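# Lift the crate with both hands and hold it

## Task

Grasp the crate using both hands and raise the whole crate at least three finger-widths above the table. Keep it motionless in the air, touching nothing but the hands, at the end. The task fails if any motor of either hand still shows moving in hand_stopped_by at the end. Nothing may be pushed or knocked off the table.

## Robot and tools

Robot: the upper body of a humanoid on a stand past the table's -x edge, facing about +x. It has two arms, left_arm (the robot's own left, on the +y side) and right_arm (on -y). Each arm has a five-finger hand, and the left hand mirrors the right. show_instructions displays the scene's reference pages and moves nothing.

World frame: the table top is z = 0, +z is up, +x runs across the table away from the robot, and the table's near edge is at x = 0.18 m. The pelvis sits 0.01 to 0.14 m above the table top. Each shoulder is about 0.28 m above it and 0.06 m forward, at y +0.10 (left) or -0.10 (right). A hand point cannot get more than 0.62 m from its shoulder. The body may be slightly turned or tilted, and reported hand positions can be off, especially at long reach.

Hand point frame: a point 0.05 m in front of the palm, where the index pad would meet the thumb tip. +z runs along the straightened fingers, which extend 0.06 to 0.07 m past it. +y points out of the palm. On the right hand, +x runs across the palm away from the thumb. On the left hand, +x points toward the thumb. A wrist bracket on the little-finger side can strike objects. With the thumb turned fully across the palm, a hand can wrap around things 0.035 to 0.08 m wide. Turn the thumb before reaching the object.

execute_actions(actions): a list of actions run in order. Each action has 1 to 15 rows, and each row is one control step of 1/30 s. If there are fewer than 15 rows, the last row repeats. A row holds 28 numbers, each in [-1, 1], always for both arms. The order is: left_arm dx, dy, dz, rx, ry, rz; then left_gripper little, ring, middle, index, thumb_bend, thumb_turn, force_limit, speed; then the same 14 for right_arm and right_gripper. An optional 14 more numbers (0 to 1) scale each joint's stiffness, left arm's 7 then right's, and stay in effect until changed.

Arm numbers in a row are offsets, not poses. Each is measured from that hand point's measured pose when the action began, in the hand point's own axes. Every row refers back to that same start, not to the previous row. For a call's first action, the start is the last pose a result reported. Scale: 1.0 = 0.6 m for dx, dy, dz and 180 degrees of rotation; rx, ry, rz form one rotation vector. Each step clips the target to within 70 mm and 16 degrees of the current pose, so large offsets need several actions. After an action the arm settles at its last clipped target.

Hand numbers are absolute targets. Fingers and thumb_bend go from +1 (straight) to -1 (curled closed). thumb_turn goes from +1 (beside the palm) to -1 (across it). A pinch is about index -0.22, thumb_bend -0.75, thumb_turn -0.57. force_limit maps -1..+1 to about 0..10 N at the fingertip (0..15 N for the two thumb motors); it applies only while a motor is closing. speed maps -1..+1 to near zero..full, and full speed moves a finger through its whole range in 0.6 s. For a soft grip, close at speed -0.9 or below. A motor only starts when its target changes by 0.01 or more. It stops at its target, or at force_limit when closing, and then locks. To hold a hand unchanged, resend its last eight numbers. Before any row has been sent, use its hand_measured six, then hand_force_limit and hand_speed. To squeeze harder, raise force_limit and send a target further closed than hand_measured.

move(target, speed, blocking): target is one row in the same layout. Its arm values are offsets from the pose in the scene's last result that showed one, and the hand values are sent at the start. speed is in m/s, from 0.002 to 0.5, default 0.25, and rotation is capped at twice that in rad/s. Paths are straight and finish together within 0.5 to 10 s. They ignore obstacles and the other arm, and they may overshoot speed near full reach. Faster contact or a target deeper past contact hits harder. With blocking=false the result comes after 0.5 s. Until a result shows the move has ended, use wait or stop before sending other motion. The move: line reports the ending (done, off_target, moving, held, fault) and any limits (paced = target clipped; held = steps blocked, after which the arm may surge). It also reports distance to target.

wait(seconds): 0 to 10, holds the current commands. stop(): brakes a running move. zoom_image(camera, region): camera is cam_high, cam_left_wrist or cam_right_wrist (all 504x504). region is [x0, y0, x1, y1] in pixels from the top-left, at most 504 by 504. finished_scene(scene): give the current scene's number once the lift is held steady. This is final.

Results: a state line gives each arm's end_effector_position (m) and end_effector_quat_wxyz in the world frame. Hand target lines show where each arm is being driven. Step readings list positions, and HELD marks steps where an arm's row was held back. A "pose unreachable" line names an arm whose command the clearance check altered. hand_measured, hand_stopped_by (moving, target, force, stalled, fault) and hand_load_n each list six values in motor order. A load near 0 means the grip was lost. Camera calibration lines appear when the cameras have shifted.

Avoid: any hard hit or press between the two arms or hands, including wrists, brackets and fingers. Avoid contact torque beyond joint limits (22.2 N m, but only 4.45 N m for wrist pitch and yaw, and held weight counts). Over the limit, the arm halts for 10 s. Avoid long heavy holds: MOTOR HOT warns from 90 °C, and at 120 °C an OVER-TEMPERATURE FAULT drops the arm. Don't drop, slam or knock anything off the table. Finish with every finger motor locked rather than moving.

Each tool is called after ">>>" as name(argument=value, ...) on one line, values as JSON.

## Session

>>> execute_actions(actions=[])

Scene clock: 0.00 s.
left_arm: end_effector_position=(+0.2180, +0.0979, +0.4776) hand_measured=(+1.000, +1.000, +1.000, +1.000, +1.000, +1.000) hand_load_n=(+0.0, +0.0, +0.0, +0.0, +0.0, +0.0) hand_stopped_by=(target, target, target, target, target, target) hand_force_limit=0.00 hand_speed=-0.80 end_effector_quat_wxyz=(+0.216, +0.096, -0.091, +0.967) | right_arm: end_effector_position=(+0.2156, -0.1570, +0.4408) hand_measured=(+1.000, +1.000, +1.000, +1.000, +1.000, +1.000) hand_load_n=(+0.0, +0.0, +0.0, +0.0, +0.0, +0.0) hand_stopped_by=(target, target, target, target, target, target) hand_force_limit=0.00 hand_speed=-0.80 end_effector_quat_wxyz=(+0.968, -0.131, +0.213, -0.001)
Joint positions: left_arm=[-0.171  0.439  0.21  -0.557 -0.669 -0.873 -0.298] | right_arm=[-0.161 -0.471 -0.16  -0.41   0.559 -0.844  0.34 ]
Joint velocities: left_arm=[-0.006 -0.002  0.005 -0.008  0.002  0.     0.   ] | right_arm=[ 0.     0.005 -0.017 -0.005 -0.003  0.     0.   ]
Hand target (left_arm): +0.218, +0.098, +0.478; +0.216, +0.096, -0.091, +0.967
Hand target (right_arm): +0.216, -0.157, +0.441; +0.968, -0.131, +0.213, -0.001
Joint stiffness scale: left_arm=[1. 1. 1. 1. 1. 1. 1.] | right_arm=[1. 1. 1. 1. 1. 1. 1.]
camera_calibration (this result's frames):
cam_left_wrist: T_world_to_cam=[[0.513231, 0.854792, 0.0769667, -0.232927], [-0.789823, 0.505499, -0.347347, 0.283147], [-0.335816, 0.117479, 0.934573, -0.253158], [0, 0, 0, 1]] pos_world=[0.258167, 0.0857149, 0.352872]
cam_right_wrist: T_world_to_cam=[[-0.166024, 0.955409, -0.24419, 0.287687], [-0.970287, -0.202468, -0.132477, 0.23079], [-0.176011, 0.21494, 0.960636, -0.221452], [0, 0, 0, 1]] pos_world=[0.232717, -0.180532, 0.313559]

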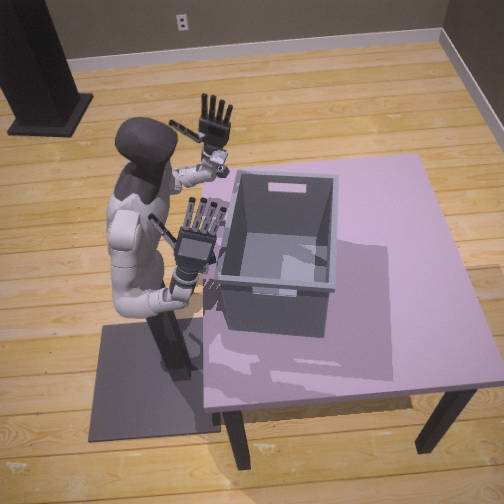

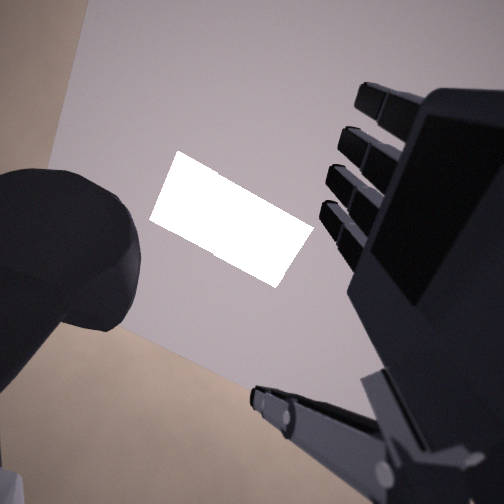

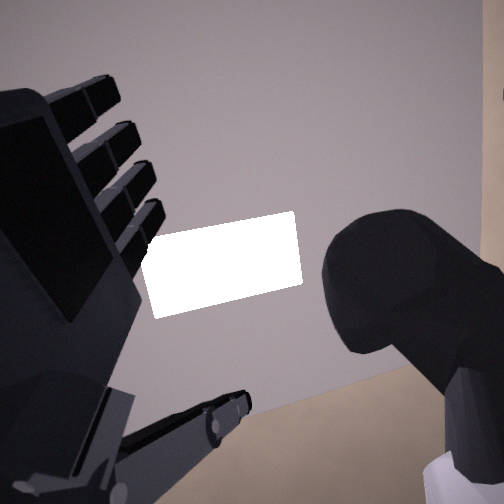

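>>> zoom_image(camera="cam_high", region=[190, 160, 360, 350])

Region (190, 160, 360, 350) of cam_high's 504x504 image, scaled by 2.653, with more detail than that image has; it fills the left 451 columns of this view, and the rest is white.

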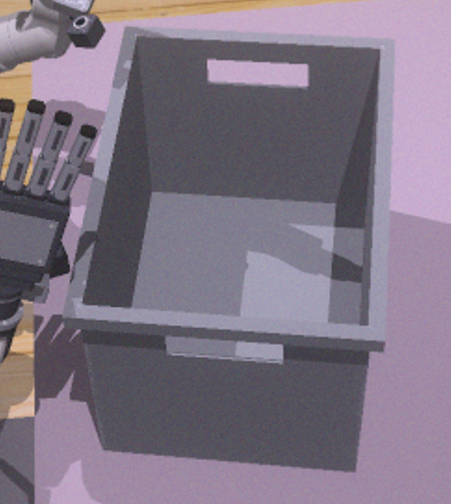

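>>> move(target=[-0.18,-0.1778,-0.4622,0.0854,-0.4292,0.0087, 1,1,1,1,1,1,0.5,0.5, 0.183,-0.0803,-0.3958,0.131,0.3673,0.0187, 1,1,1,1,1,1,0.5,0.5], speed=0.3)

Scene clock: 12.03 s.
left_arm: end_effector_position=(+0.3181, +0.2110, +0.2051) hand_measured=(+1.000, +1.000, +1.000, +1.000, +1.000, +1.000) hand_load_n=(+0.0, +0.0, +0.0, +0.0, +0.0, +0.0) hand_stopped_by=(target, target, target, target, target, target) hand_force_limit=0.50 hand_speed=0.50 end_effector_quat_wxyz=(+0.085, +0.699, -0.068, +0.707) | right_arm: end_effector_position=(+0.2211, -0.2645, +0.1951) hand_measured=(+1.000, +1.000, +1.000, +1.000, +1.000, +1.000) hand_load_n=(+0.0, +0.0, +0.0, +0.0, +0.0, +0.0) hand_stopped_by=(target, target, target, target, target, target) hand_force_limit=0.50 hand_speed=0.50 end_effector_quat_wxyz=(+0.705, +0.104, +0.699, -0.061)
Joint positions: left_arm=[ 0.504  0.529  0.347  0.043 -0.872 -0.567 -0.582] | right_arm=[ 0.501 -0.106 -0.404 -0.213  0.527 -0.399  0.552]
Joint velocities: left_arm=[ 0.    -0.006  0.005 -0.003  0.005  0.005  0.   ] | right_arm=[ 0.002  0.011  0.003 -0.014 -0.005  0.007  0.001]
Hand target (left_arm): +0.318, +0.211, +0.205; +0.084, +0.700, -0.069, +0.706
Hand target (right_arm): +0.221, -0.264, +0.194; +0.704, +0.102, +0.700, -0.062
Off the commanded pose (left_arm): 0.006 m, 2 deg.
Off the commanded pose (right_arm): 0.008 m, 4 deg.
Joint stiffness scale: left_arm=[1. 1. 1. 1. 1. 1. 1.] | right_arm=[1. 1. 1. 1. 1. 1. 1.]
joint sent to its limit (left arm) — the command would take joint 1 (shoulder pitch) past its upper limit, so that joint was sent only as far as its limit.
joint sent to its limit (right arm) — the command would take joint 1 (shoulder pitch) past its upper limit, so that joint was sent only as far as its limit.
move: off_target (left_arm, right_arm)
camera_calibration (this result's frames):
cam_left_wrist: T_world_to_cam=[[0.179372, 0.976505, -0.119433, -0.239223], [-0.54042, 0.19925, 0.817463, -0.0431701], [0.822054, -0.0820854, 0.563462, -0.228239], [0, 0, 0, 1]] pos_world=[0.207205, 0.223469, 0.135323]
cam_right_wrist: T_world_to_cam=[[0.189577, 0.967761, 0.165832, 0.17601], [-0.5919, -0.0221148, 0.805708, -0.0371727], [0.7834, -0.250899, 0.568625, -0.220255], [0, 0, 0, 1]] pos_world=[0.117178, -0.226419, 0.126005]

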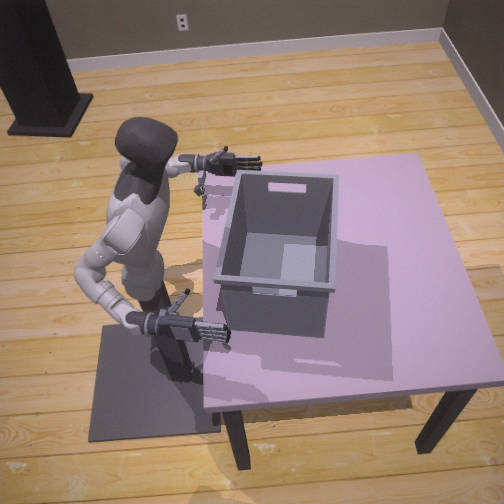

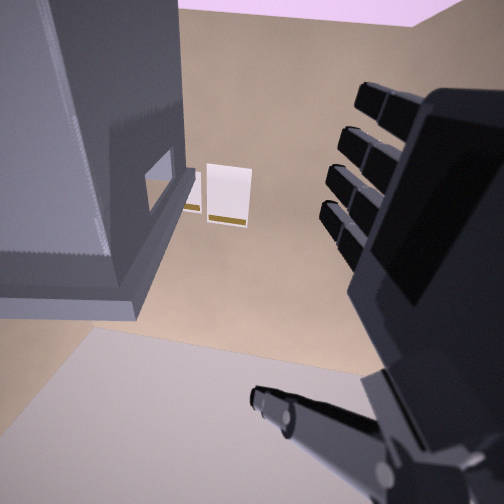

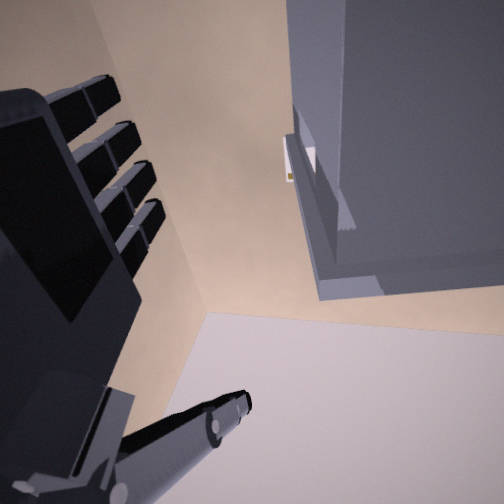

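>>> move(target=[0.0402,0.0957,0.1835,-0.1858,-0.0037,0.0065, 1,1,1,1,1,1,0.5,0.5, -0.0163,0.0545,0.1773,-0.192,0.0116,-0.0204, 1,1,1,1,1,1,0.5,0.5], speed=0.15)

Scene clock: 22.10 s.
left_arm: end_effector_position=(+0.4116, +0.1329, +0.2253) hand_measured=(+1.000, +1.000, +1.000, +1.000, +1.000, +1.000) hand_load_n=(+0.0, +0.0, +0.0, +0.0, +0.0, +0.0) hand_stopped_by=(target, target, target, target, target, target) hand_force_limit=0.50 hand_speed=0.50 end_effector_quat_wxyz=(+0.276, +0.652, -0.284, +0.647) | right_arm: end_effector_position=(+0.3288, -0.2602, +0.2114) hand_measured=(+1.000, +1.000, +1.000, +1.000, +1.000, +1.000) hand_load_n=(+0.0, +0.0, +0.0, +0.0, +0.0, +0.0) hand_stopped_by=(target, target, target, target, target, target) hand_force_limit=0.50 hand_speed=0.50 end_effector_quat_wxyz=(+0.684, -0.133, +0.705, +0.131)
Joint positions: left_arm=[-0.343  0.862  0.118  0.65  -0.867 -0.307 -1.088] | right_arm=[-0.253 -0.663 -0.314  0.426  0.627 -0.179  1.007]
Joint velocities: left_arm=[ 0.005 -0.014 -0.014  0.002  0.006 -0.002  0.   ] | right_arm=[-0.006 -0.005  0.002  0.005  0.009 -0.001  0.   ]
Hand target (left_arm): +0.411, +0.132, +0.224; +0.275, +0.652, -0.288, +0.646
Hand target (right_arm): +0.328, -0.260, +0.210; +0.682, -0.137, +0.707, +0.131
Off the commanded pose (left_arm): 0.007 m, 1 deg.
Off the commanded pose (right_arm): 0.006 m, 1 deg.
Joint stiffness scale: left_arm=[1. 1. 1. 1. 1. 1. 1.] | right_arm=[1. 1. 1. 1. 1. 1. 1.]
move: off_target (left_arm, right_arm)
camera_calibration (this result's frames):
cam_left_wrist: T_world_to_cam=[[0.698529, 0.71037, -0.0862066, -0.36306], [-0.340677, 0.436079, 0.832931, -0.110777], [0.629282, -0.552459, 0.54662, -0.177269], [0, 0, 0, 1]] pos_world=[0.327421, 0.20828, 0.15787]
cam_right_wrist: T_world_to_cam=[[-0.398573, 0.91055, 0.109716, 0.339045], [-0.464261, -0.303481, 0.832082, -0.107261], [0.79095, 0.280708, 0.543692, -0.17173], [0, 0, 0, 1]] pos_world=[0.221167, -0.293063, 0.145419]

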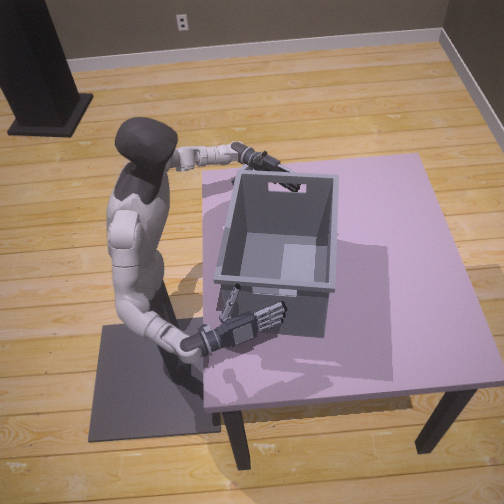

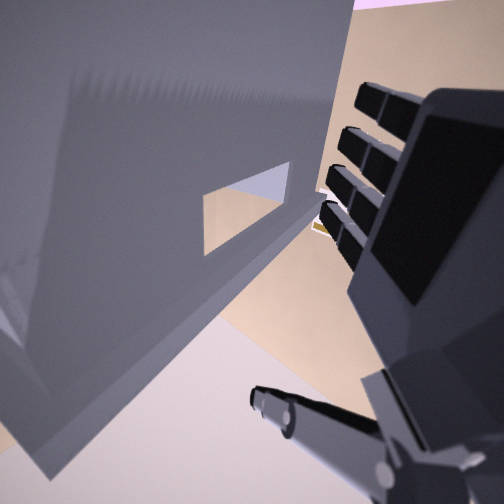

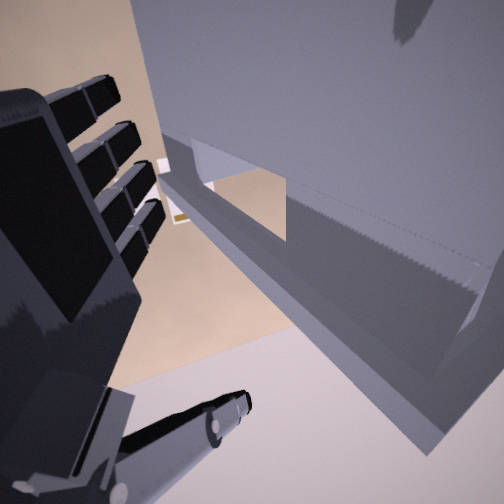

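>>> zoom_image(camera="cam_high", region=[180, 140, 350, 360])

Region (180, 140, 350, 360) of cam_high's 504x504 image, scaled by 2.291, with more detail than that image has; it fills the left 389 columns of this view, and the rest is white.

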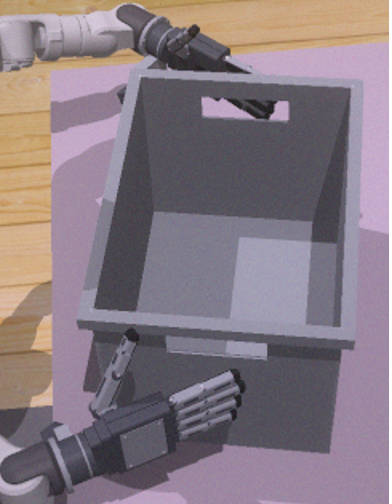

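>>> move(target=[0.0087,0.0527,0.0348,0,0,0, 1,1,1,1,1,1,0.5,0.5, 0.0192,0.0419,-0.005,0,0,0, 1,1,1,1,1,1,0.5,0.5], speed=0.06)

Scene clock: 29.80 s.
left_arm: end_effector_position=(+0.4034, +0.0957, +0.2320) hand_measured=(+1.000, +1.000, +1.000, +1.000, +1.000, +1.000) hand_load_n=(+0.0, +0.0, +0.0, +0.0, +0.0, +0.0) hand_stopped_by=(target, target, target, target, target, target) hand_force_limit=0.50 hand_speed=0.50 end_effector_quat_wxyz=(+0.280, +0.650, -0.280, +0.649) | right_arm: end_effector_position=(+0.3177, -0.2387, +0.1999) hand_measured=(+1.000, +1.000, +1.000, +1.000, +1.000, +1.000) hand_load_n=(+0.0, +0.0, +0.0, +0.0, +0.0, +0.0) hand_stopped_by=(target, target, target, target, target, target) hand_force_limit=0.50 hand_speed=0.50 end_effector_quat_wxyz=(+0.685, -0.132, +0.705, +0.131)
Joint positions: left_arm=[-0.22   0.845  0.079  0.324 -0.86  -0.233 -0.851] | right_arm=[-0.155 -0.595 -0.291  0.306  0.604 -0.207  0.944]
Joint velocities: left_arm=[ 0.    -0.006 -0.002 -0.005  0.008  0.     0.005] | right_arm=[ 0.006 -0.005 -0.002  0.005  0.    -0.002 -0.002]
Hand target (left_arm): +0.403, +0.095, +0.230; +0.280, +0.652, -0.281, +0.646
Hand target (right_arm): +0.318, -0.238, +0.199; +0.684, -0.134, +0.705, +0.130
Off the commanded pose (left_arm): 0.002 m, 1 deg.
Off the commanded pose (right_arm): 0.001 m, 0 deg.
Joint stiffness scale: left_arm=[1. 1. 1. 1. 1. 1. 1.] | right_arm=[1. 1. 1. 1. 1. 1. 1.]
move: done
camera_calibration (this result's frames):
cam_left_wrist: T_world_to_cam=[[0.69809, 0.709503, -0.0963172, -0.327734], [-0.340323, 0.447142, 0.82719, -0.102847], [0.629961, -0.544674, 0.553606, -0.198902], [0, 0, 0, 1]] pos_world=[0.319087, 0.170179, 0.163621]
cam_right_wrist: T_world_to_cam=[[-0.397396, 0.910847, 0.111513, 0.315647], [-0.466067, -0.305019, 0.830509, -0.0958164], [0.790479, 0.278068, 0.545729, -0.163558], [0, 0, 0, 1]] pos_world=[0.210069, -0.271251, 0.133636]

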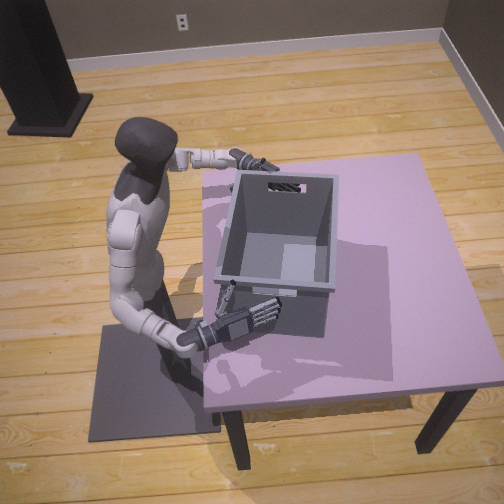

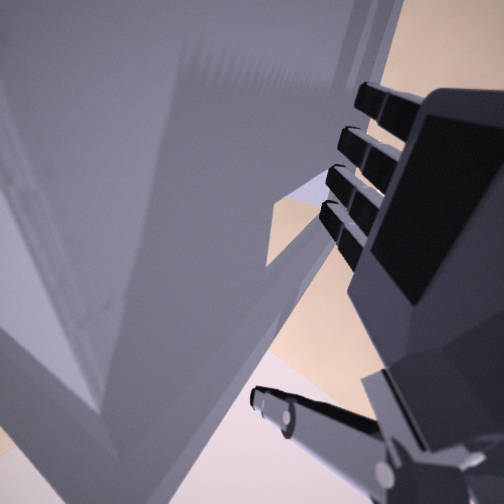

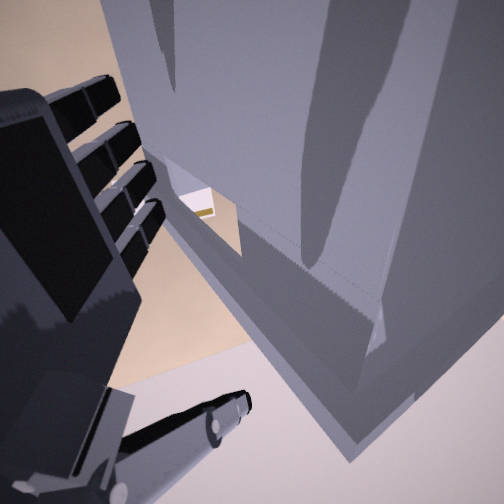

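>>> zoom_image(camera="cam_high", region=[180, 140, 350, 360])

>>> zoom_image(camera="cam_right_wrist", region=[80, 100, 280, 300])

Region (180, 140, 350, 360) of cam_high's 504x504 image, scaled by 2.291, with more detail than that image has; it fills the left 389 columns of this view, and the rest is white.

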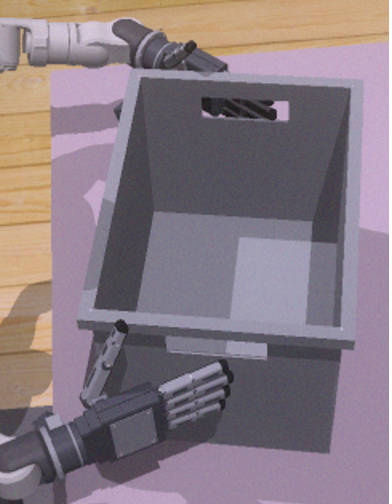

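Region (80, 100, 280, 300) of cam_right_wrist's 504x504 image, scaled by 2.520, with more detail than that image has.

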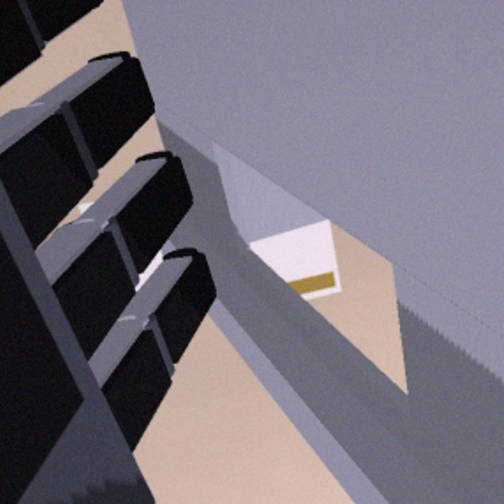

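>>> move(target=[0,0.0183,0.0117,0,0,0, 1,1,1,1,1,1,0.5,0.5, -0.0067,0.0407,0.029,0,0,0, 1,1,1,1,1,1,0.5,0.5], speed=0.04)

Scene clock: 33.97 s.
left_arm: end_effector_position=(+0.4058, +0.0914, +0.2322) hand_measured=(+1.000, +1.000, +1.000, +1.000, +1.000, +1.000) hand_load_n=(+0.0, +0.5, +0.0, +0.0, +0.0, +0.0) hand_stopped_by=(target, target, target, target, target, target) hand_force_limit=0.50 hand_speed=0.50 end_effector_quat_wxyz=(+0.269, +0.656, -0.267, +0.653) | right_arm: end_effector_position=(+0.3274, -0.2186, +0.2038) hand_measured=(+1.000, +1.000, +1.000, +1.000, +1.000, +1.000) hand_load_n=(+0.0, +0.0, +0.5, +0.0, +0.0, +0.0) hand_stopped_by=(target, target, target, target, target, target) hand_force_limit=0.50 hand_speed=0.50 end_effector_quat_wxyz=(+0.687, -0.122, +0.706, +0.118)
Joint positions: left_arm=[-0.191  0.845  0.065  0.26  -0.86  -0.226 -0.766] | right_arm=[-0.109 -0.566 -0.233  0.14   0.578 -0.155  0.783]
Joint velocities: left_arm=[ 0.    -0.015  0.008 -0.009  0.     0.     0.004] | right_arm=[ 0.     0.005  0.017 -0.009 -0.006  0.    -0.023]
Hand target (left_arm): +0.400, +0.083, +0.232; +0.281, +0.650, -0.279, +0.648
Hand target (right_arm): +0.326, -0.210, +0.203; +0.685, -0.134, +0.705, +0.128
Off the commanded pose (left_arm): 0.010 m, 2 deg.
Off the commanded pose (right_arm): 0.009 m, 2 deg.
Joint stiffness scale: left_arm=[1. 1. 1. 1. 1. 1. 1.] | right_arm=[1. 1. 1. 1. 1. 1. 1.]
move: off_target (left_arm, right_arm)
camera_calibration (this result's frames):
cam_left_wrist: T_world_to_cam=[[0.671865, 0.734059, -0.0987632, -0.317384], [-0.353952, 0.435334, 0.827769, -0.0937603], [0.650627, -0.521192, 0.552308, -0.213065], [0, 0, 0, 1]] pos_world=[0.318678, 0.162748, 0.163944]
cam_right_wrist: T_world_to_cam=[[-0.367251, 0.924039, 0.106205, 0.294868], [-0.47774, -0.285369, 0.83086, -0.0803231], [0.798055, 0.254395, 0.546253, -0.186652], [0, 0, 0, 1]] pos_world=[0.218875, -0.247908, 0.13738]

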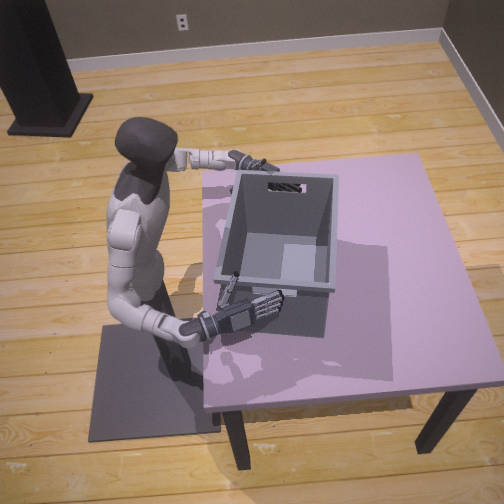

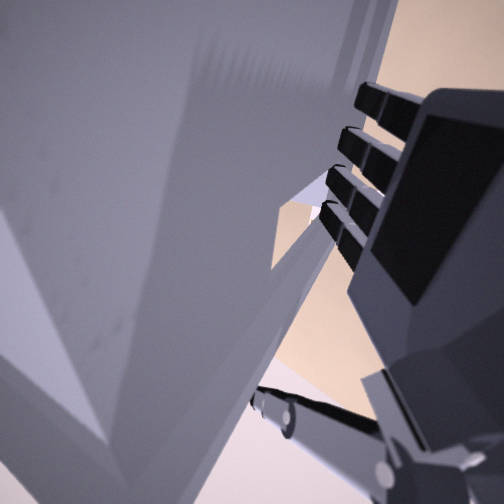

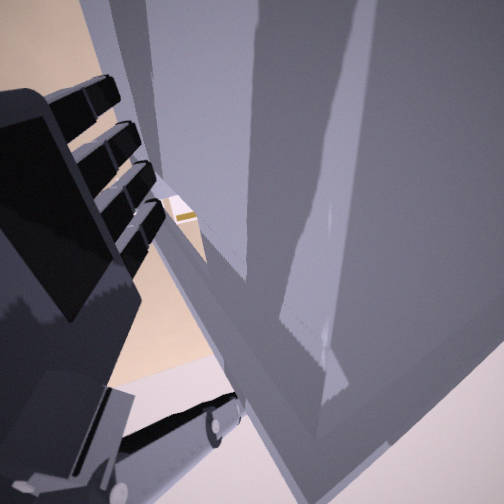

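Contact on both. Test the index curl.

>>> execute_actions(actions=[[[0,0,0,0,0,0, 1,1,1,-0.2,1,1,-0.2,0.0, 0,0,0,0,0,0, 1,1,1,-0.2,1,1,-0.2,0.0]],[[0,0,0,0,0,0, 1,1,1,-0.2,1,1,-0.2,0.0, 0,0,0,0,0,0, 1,1,1,-0.2,1,1,-0.2,0.0]]])

>>> zoom_image(camera="cam_high", region=[180, 140, 350, 360])

Scene clock: 35.83 s.
left_arm: end_effector_position=(+0.4061, +0.0916, +0.2322) hand_measured=(+1.000, +1.000, +1.000, -0.200, +1.000, +1.000) hand_load_n=(+0.0, +0.0, +0.0, +0.0, +0.0, +0.0) hand_stopped_by=(target, target, target, target, target, target) hand_force_limit=-0.20 hand_speed=0.00 end_effector_quat_wxyz=(+0.268, +0.656, -0.267, +0.653) | right_arm: end_effector_position=(+0.3276, -0.2189, +0.2037) hand_measured=(+1.000, +1.000, +1.000, -0.200, +1.000, +1.000) hand_load_n=(+0.0, +0.0, +0.0, +0.0, +0.0, +0.0) hand_stopped_by=(target, target, target, target, target, target) hand_force_limit=-0.20 hand_speed=0.00 end_effector_quat_wxyz=(+0.687, -0.122, +0.706, +0.117)
Joint positions: left_arm=[-0.191  0.845  0.065  0.26  -0.86  -0.226 -0.764] | right_arm=[-0.109 -0.566 -0.233  0.14   0.578 -0.155  0.781]
Joint velocities: left_arm=[ 0.002 -0.009  0.009 -0.008  0.     0.     0.   ] | right_arm=[ 0.     0.005 -0.002 -0.003 -0.002  0.     0.   ]
Hand target (left_arm): +0.406, +0.092, +0.232; +0.268, +0.656, -0.267, +0.653
Hand target (right_arm): +0.328, -0.219, +0.204; +0.687, -0.122, +0.706, +0.117
Off the commanded pose (left_arm): 0.000 m, 0 deg.
Off the commanded pose (right_arm): 0.000 m, 0 deg.
Joint stiffness scale: left_arm=[1. 1. 1. 1. 1. 1. 1.] | right_arm=[1. 1. 1. 1. 1. 1. 1.]
Step readings (end_effector_position; steps 1 to 15: 1st action; 16 to 30: 2nd action):
0: left_arm (+0.4058, +0.0914, +0.2322) | right_arm (+0.3275, -0.2186, +0.2037)
1: left_arm (+0.4058, +0.0914, +0.2322) | right_arm (+0.3275, -0.2186, +0.2037)
2: left_arm (+0.4060, +0.0915, +0.2322) | right_arm (+0.3276, -0.2188, +0.2037)
4: left_arm (+0.4060, +0.0916, +0.2322) | right_arm (+0.3276, -0.2189, +0.2037)
8: left_arm (+0.4061, +0.0916, +0.2322) | right_arm (+0.3276, -0.2189, +0.2037)
15: left_arm (+0.4061, +0.0916, +0.2322) | right_arm (+0.3276, -0.2189, +0.2037)
16: left_arm (+0.4061, +0.0916, +0.2322) | right_arm (+0.3276, -0.2189, +0.2037)
17: left_arm (+0.4061, +0.0916, +0.2322) | right_arm (+0.3276, -0.2189, +0.2037)
19: left_arm (+0.4061, +0.0916, +0.2322) | right_arm (+0.3276, -0.2189, +0.2037)
23: left_arm (+0.4061, +0.0916, +0.2322) | right_arm (+0.3276, -0.2189, +0.2037)
30: end_effector_position above
camera_calibration (this result's frames):
cam_left_wrist: T_world_to_cam=[[0.670496, 0.735304, -0.0988067, -0.317289], [-0.354671, 0.43465, 0.827821, -0.0933603], [0.651647, -0.520007, 0.552222, -0.213655], [0, 0, 0, 1]] pos_world=[0.318857, 0.162781, 0.163921]
cam_right_wrist: T_world_to_cam=[[-0.365621, 0.92472, 0.105895, 0.294887], [-0.478123, -0.284209, 0.831038, -0.0799219], [0.798574, 0.253214, 0.546043, -0.187143], [0, 0, 0, 1]] pos_world=[0.219052, -0.248016, 0.137379]

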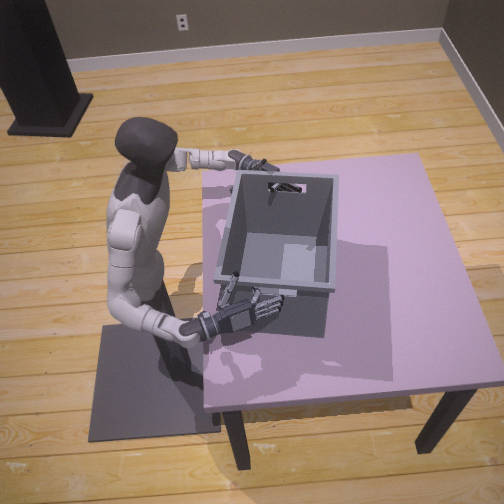

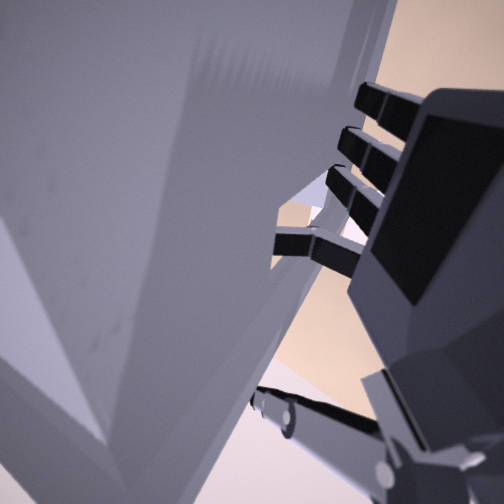

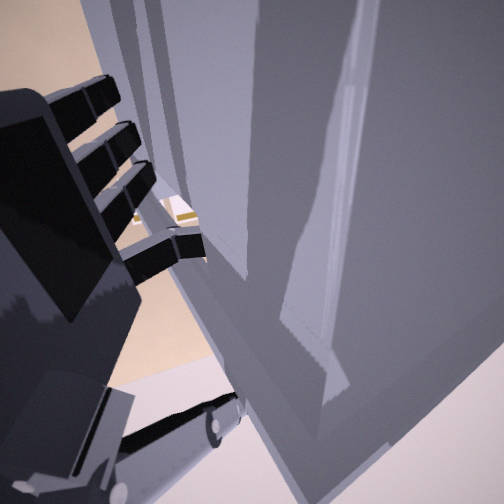

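Region (180, 140, 350, 360) of cam_high's 504x504 image, scaled by 2.291, with more detail than that image has; it fills the left 389 columns of this view, and the rest is white.

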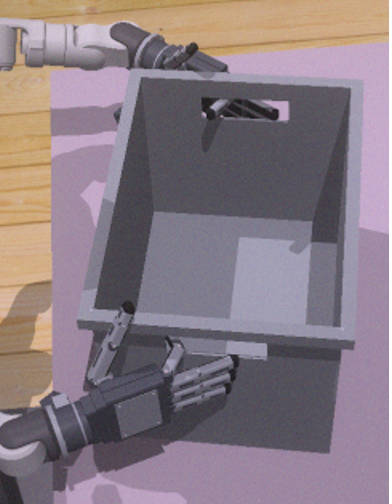

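>>> execute_actions(actions=[[[0,0.02,0.012,0,0,0, 1,1,1,-0.2,1,1,0.0,0.0, 0,0.02,0.012,0,0,0, 1,1,1,-0.2,1,1,0.0,0.0]],[[0,0.02,0.012,0,0,0, 1,1,1,-0.5,1,1,0.0,-0.3, 0,0.02,0.012,0,0,0, 1,1,1,-0.5,1,1,0.0,-0.3]],[[0,0.02,0.012,0,0,0, 1,1,1,-0.5,1,1,0.0,-0.3, 0,0.02,0.012,0,0,0, 1,1,1,-0.5,1,1,0.0,-0.3]]])

>>> zoom_image(camera="cam_high", region=[180, 140, 350, 360])

Scene clock: 38.10 s.
left_arm: end_effector_position=(+0.4179, +0.0805, +0.2337) hand_measured=(+1.000, +1.000, +1.000, -0.500, +1.000, +1.000) hand_load_n=(+0.0, +0.0, +0.0, +0.0, +0.0, +0.5) hand_stopped_by=(target, target, target, target, target, target) hand_force_limit=0.00 hand_speed=-0.30 end_effector_quat_wxyz=(+0.231, +0.672, -0.222, +0.667) | right_arm: end_effector_position=(+0.3445, -0.2107, +0.2127) hand_measured=(+1.000, +1.000, +1.000, -0.500, +1.000, +1.000) hand_load_n=(+0.0, +0.0, +0.0, +0.0, +0.5, +0.5) hand_stopped_by=(target, target, target, target, target, target) hand_force_limit=0.00 hand_speed=-0.30 end_effector_quat_wxyz=(+0.703, -0.082, +0.702, +0.078)
Joint positions: left_arm=[-0.137  0.825  0.03   0.094 -0.837 -0.19  -0.506] | right_arm=[-0.078 -0.537 -0.159 -0.001  0.557 -0.136  0.54 ]
Joint velocities: left_arm=[ 0.008 -0.009 -0.002 -0.006 -0.012  0.     0.   ] | right_arm=[ 0.02  -0.025  0.02   0.011  0.023 -0.015 -0.024]
Hand target (left_arm): +0.411, +0.070, +0.233; +0.244, +0.668, -0.237, +0.662
Hand target (right_arm): +0.342, -0.200, +0.207; +0.695, -0.096, +0.707, +0.089
Off the commanded pose (left_arm): 0.013 m, 2 deg.
Off the commanded pose (right_arm): 0.013 m, 2 deg.
Joint stiffness scale: left_arm=[1. 1. 1. 1. 1. 1. 1.] | right_arm=[1. 1. 1. 1. 1. 1. 1.]
Step readings (end_effector_position; steps 1 to 15: 1st action; 16 to 30: 2nd action; 31 to 45: 3rd action):
0: left_arm (+0.4061, +0.0916, +0.2322) | right_arm (+0.3276, -0.2189, +0.2037)
1: left_arm (+0.4061, +0.0916, +0.2322) | right_arm (+0.3276, -0.2189, +0.2037)
2: left_arm (+0.4064, +0.0914, +0.2325) | right_arm (+0.3281, -0.2188, +0.2040)
4: left_arm (+0.4079, +0.0888, +0.2332) | right_arm (+0.3309, -0.2169, +0.2045)
8: left_arm (+0.4088, +0.0873, +0.2331) | right_arm (+0.3322, -0.2159, +0.2044)
15: left_arm (+0.4090, +0.0871, +0.2330) | right_arm (+0.3326, -0.2159, +0.2041)
16: left_arm (+0.4091, +0.0871, +0.2330) | right_arm (+0.3327, -0.2160, +0.2041)
17: left_arm (+0.4095, +0.0867, +0.2330) | right_arm (+0.3331, -0.2158, +0.2041)
19: left_arm (+0.4113, +0.0845, +0.2330) | right_arm (+0.3359, -0.2146, +0.2056)
23: left_arm (+0.4132, +0.0833, +0.2331) | right_arm (+0.3379, -0.2133, +0.2068)
30: left_arm (+0.4134, +0.0831, +0.2330) | right_arm (+0.3384, -0.2130, +0.2069)
31: left_arm (+0.4135, +0.0831, +0.2330) | right_arm (+0.3384, -0.2130, +0.2069)
32: left_arm (+0.4138, +0.0828, +0.2330) | right_arm (+0.3390, -0.2130, +0.2072)
34: left_arm (+0.4163, +0.0808, +0.2331) | right_arm (+0.3419, -0.2109, +0.2105)
38: left_arm (+0.4178, +0.0805, +0.2337) | right_arm (+0.3442, -0.2105, +0.2128)
45: end_effector_position above
camera_calibration (this result's frames):
cam_left_wrist: T_world_to_cam=[[0.573462, 0.81179, -0.110174, -0.279843], [-0.400191, 0.394935, 0.826967, -0.0632072], [0.714835, -0.430143, 0.551351, -0.261447], [0, 0, 0, 1]] pos_world=[0.322076, 0.139677, 0.165588]
cam_right_wrist: T_world_to_cam=[[-0.261395, 0.96001, 0.100267, 0.265301], [-0.531564, -0.229881, 0.815227, -0.0438115], [0.805675, 0.159798, 0.570397, -0.234926], [0, 0, 0, 1]] pos_world=[0.235334, -0.227223, 0.143117]

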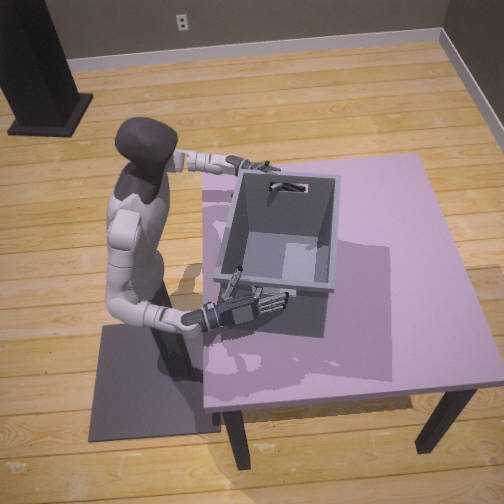

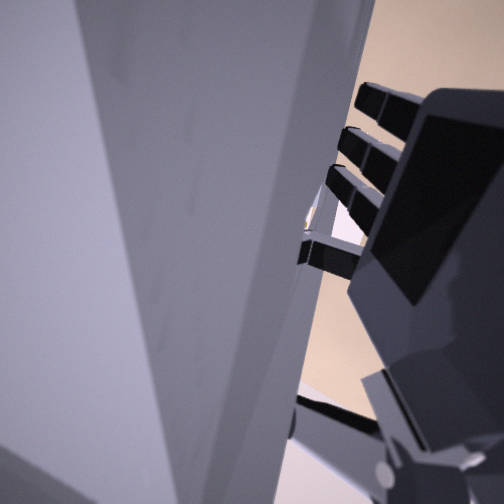

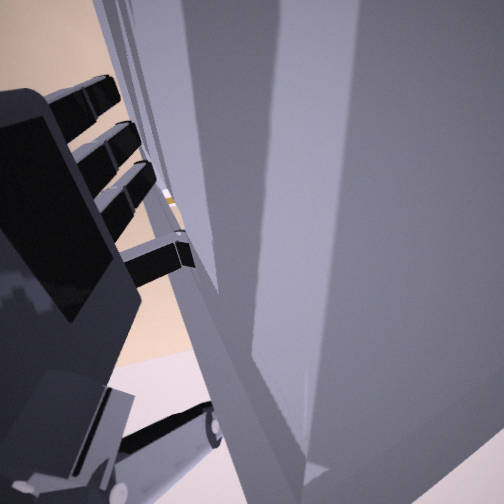

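Region (180, 140, 350, 360) of cam_high's 504x504 image, scaled by 2.291, with more detail than that image has; it fills the left 389 columns of this view, and the rest is white.

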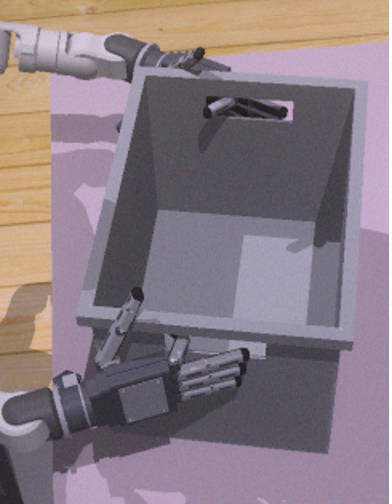

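>>> move(target=[0.1667,0.0183,0.0081,0,0,0, 1,1,1,-0.5,1,1,0.0,-0.3, -0.1667,0.018,0.0088,0,0,0, 1,1,1,-0.5,1,1,0.0,-0.3], speed=0.08)

>>> zoom_image(camera="cam_high", region=[150, 110, 400, 360])

Scene clock: 41.20 s.
left_arm: end_effector_position=(+0.4225, +0.0793, +0.3292) hand_measured=(+1.000, +1.000, +1.000, -0.500, +1.000, +1.000) hand_load_n=(+0.0, +0.0, +0.0, -0.5, +0.0, +0.5) hand_stopped_by=(target, target, target, target, target, target) hand_force_limit=0.00 hand_speed=-0.30 end_effector_quat_wxyz=(+0.240, +0.685, -0.185, +0.662) | right_arm: end_effector_position=(+0.3459, -0.2185, +0.3153) hand_measured=(+1.000, +1.000, +1.000, -0.500, +1.000, +1.000) hand_load_n=(+0.0, +0.0, +0.0, -0.5, +0.0, +0.5) hand_stopped_by=(target, target, target, target, target, target) hand_force_limit=0.00 hand_speed=-0.30 end_effector_quat_wxyz=(+0.711, -0.044, +0.699, +0.069)
Joint positions: left_arm=[-0.03   1.138  0.241 -0.297 -1.229  0.107 -0.226] | right_arm=[ 0.01  -0.84  -0.328 -0.479  0.963  0.238  0.191]
Joint velocities: left_arm=[ 0.002  0.023 -0.002  0.003 -0.02  -0.045  0.011] | right_arm=[ 0.    -0.043  0.018  0.003  0.043 -0.065 -0.029]
Hand target (left_arm): +0.414, +0.067, +0.327; +0.233, +0.680, -0.223, +0.659
Hand target (right_arm): +0.343, -0.205, +0.313; +0.705, -0.079, +0.701, +0.068
Off the commanded pose (left_arm): 0.012 m, 5 deg.
Off the commanded pose (right_arm): 0.020 m, 5 deg.
Joint stiffness scale: left_arm=[1. 1. 1. 1. 1. 1. 1.] | right_arm=[1. 1. 1. 1. 1. 1. 1.]
move: off_target (left_arm, right_arm)
camera_calibration (this result's frames):
cam_left_wrist: T_world_to_cam=[[0.533497, 0.826951, -0.177575, -0.233079], [-0.380254, 0.422038, 0.822977, -0.149083], [0.755505, -0.371532, 0.539607, -0.335842], [0, 0, 0, 1]] pos_world=[0.321388, 0.130888, 0.262526]
cam_right_wrist: T_world_to_cam=[[-0.19814, 0.970211, 0.139394, 0.230797], [-0.555556, -0.228327, 0.799515, -0.114865], [0.807526, 0.0809742, 0.584247, -0.315571], [0, 0, 0, 1]] pos_world=[0.236748, -0.224596, 0.244036]

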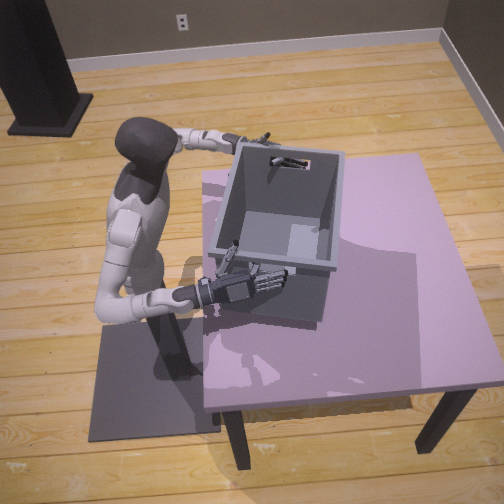

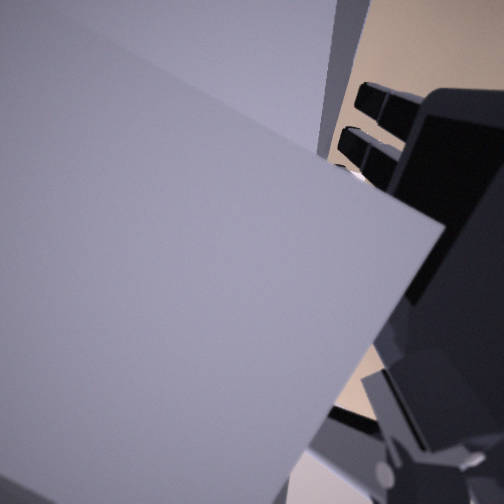

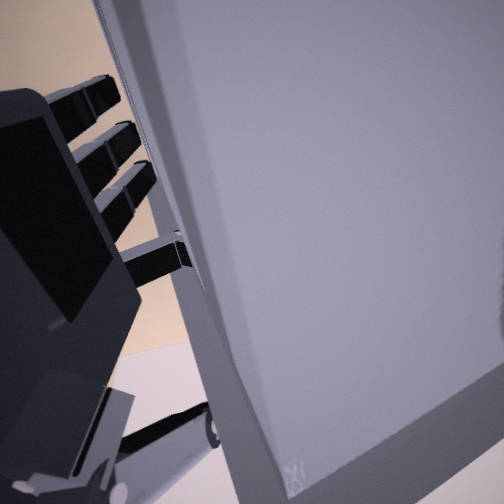

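Region (150, 110, 400, 360) of cam_high's 504x504 image, scaled by 2.016, with more detail than that image has.

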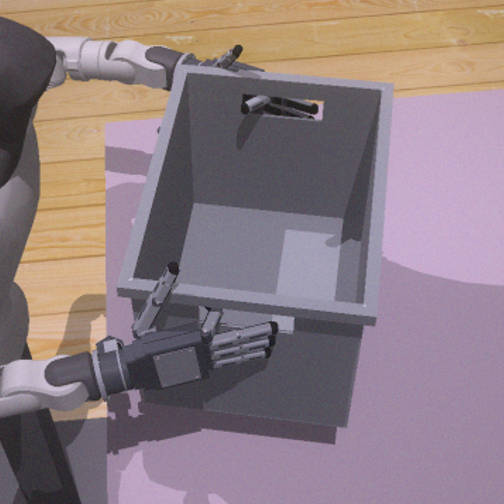

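>>> wait(seconds=1)

>>> zoom_image(camera="cam_high", region=[150, 110, 400, 360])

Scene clock: 43.40 s.
left_arm: end_effector_position=(+0.4225, +0.0793, +0.3301) hand_measured=(+1.000, +1.000, +1.000, -0.500, +1.000, +1.000) hand_load_n=(+0.0, +0.0, +0.0, -0.5, +0.0, +0.5) hand_stopped_by=(target, target, target, target, target, target) hand_force_limit=0.00 hand_speed=-0.30 end_effector_quat_wxyz=(+0.240, +0.684, -0.185, +0.664) | right_arm: end_effector_position=(+0.3459, -0.2184, +0.3162) hand_measured=(+1.000, +1.000, +1.000, -0.500, +1.000, +1.000) hand_load_n=(+0.0, +0.0, +0.0, -0.5, +0.0, +0.5) hand_stopped_by=(target, target, target, target, target, target) hand_force_limit=0.00 hand_speed=-0.30 end_effector_quat_wxyz=(+0.712, -0.044, +0.698, +0.068)
Joint positions: left_arm=[-0.03   1.139  0.241 -0.297 -1.231  0.104 -0.225] | right_arm=[ 0.01  -0.842 -0.327 -0.479  0.964  0.234  0.189]
Joint velocities: left_arm=[ 0.015 -0.002 -0.002 -0.006  0.     0.     0.   ] | right_arm=[ 0.     0.008  0.    -0.017  0.003  0.     0.   ]
Hand target (left_arm): +0.414, +0.067, +0.327; +0.233, +0.680, -0.223, +0.659
Hand target (right_arm): +0.343, -0.205, +0.313; +0.705, -0.079, +0.701, +0.068
Off the commanded pose (left_arm): 0.012 m, 5 deg.
Off the commanded pose (right_arm): 0.020 m, 5 deg.
Joint stiffness scale: left_arm=[1. 1. 1. 1. 1. 1. 1.] | right_arm=[1. 1. 1. 1. 1. 1. 1.]
wait: 1.00 s; at rest from the start
camera_calibration (this result's frames):
cam_left_wrist: T_world_to_cam=[[0.533838, 0.826916, -0.176711, -0.233402], [-0.382989, 0.422766, 0.821333, -0.148268], [0.753881, -0.37078, 0.542388, -0.336633], [0, 0, 0, 1]] pos_world=[0.321595, 0.13087, 0.263118]
cam_right_wrist: T_world_to_cam=[[-0.198542, 0.970287, 0.138289, 0.231149], [-0.55804, -0.227908, 0.797903, -0.114106], [0.805713, 0.0812463, 0.586708, -0.316133], [0, 0, 0, 1]] pos_world=[0.23693, -0.224602, 0.244558]

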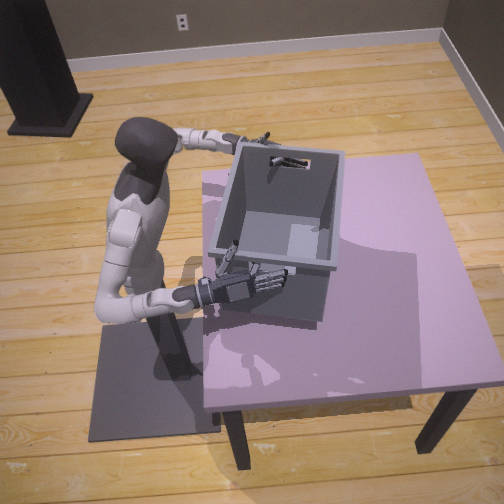

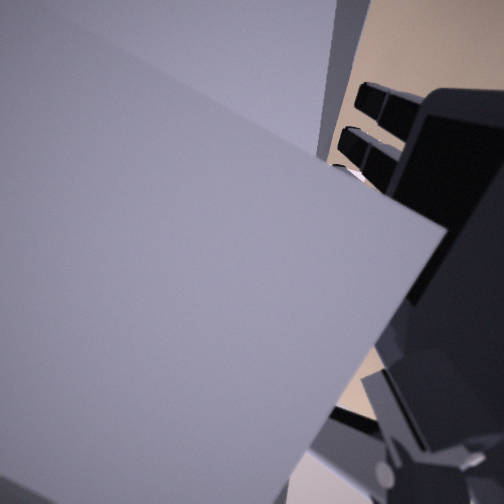

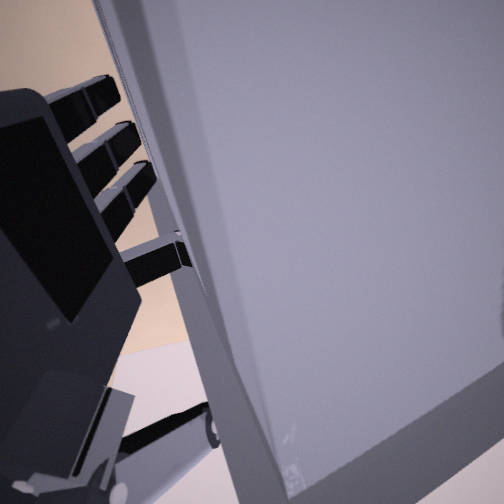

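Region (150, 110, 400, 360) of cam_high's 504x504 image, scaled by 2.016, with more detail than that image has.

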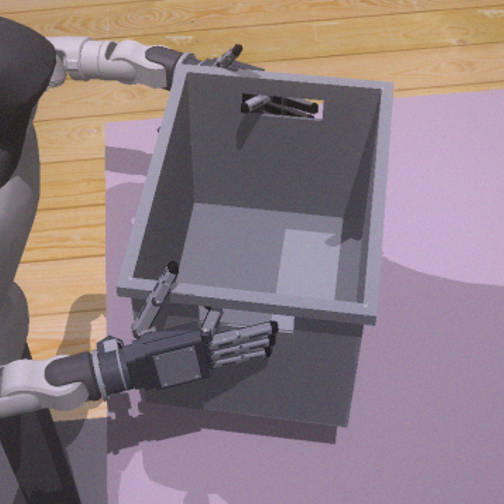

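>>> finished_scene(scene=2)

The scene is finished: the task was done.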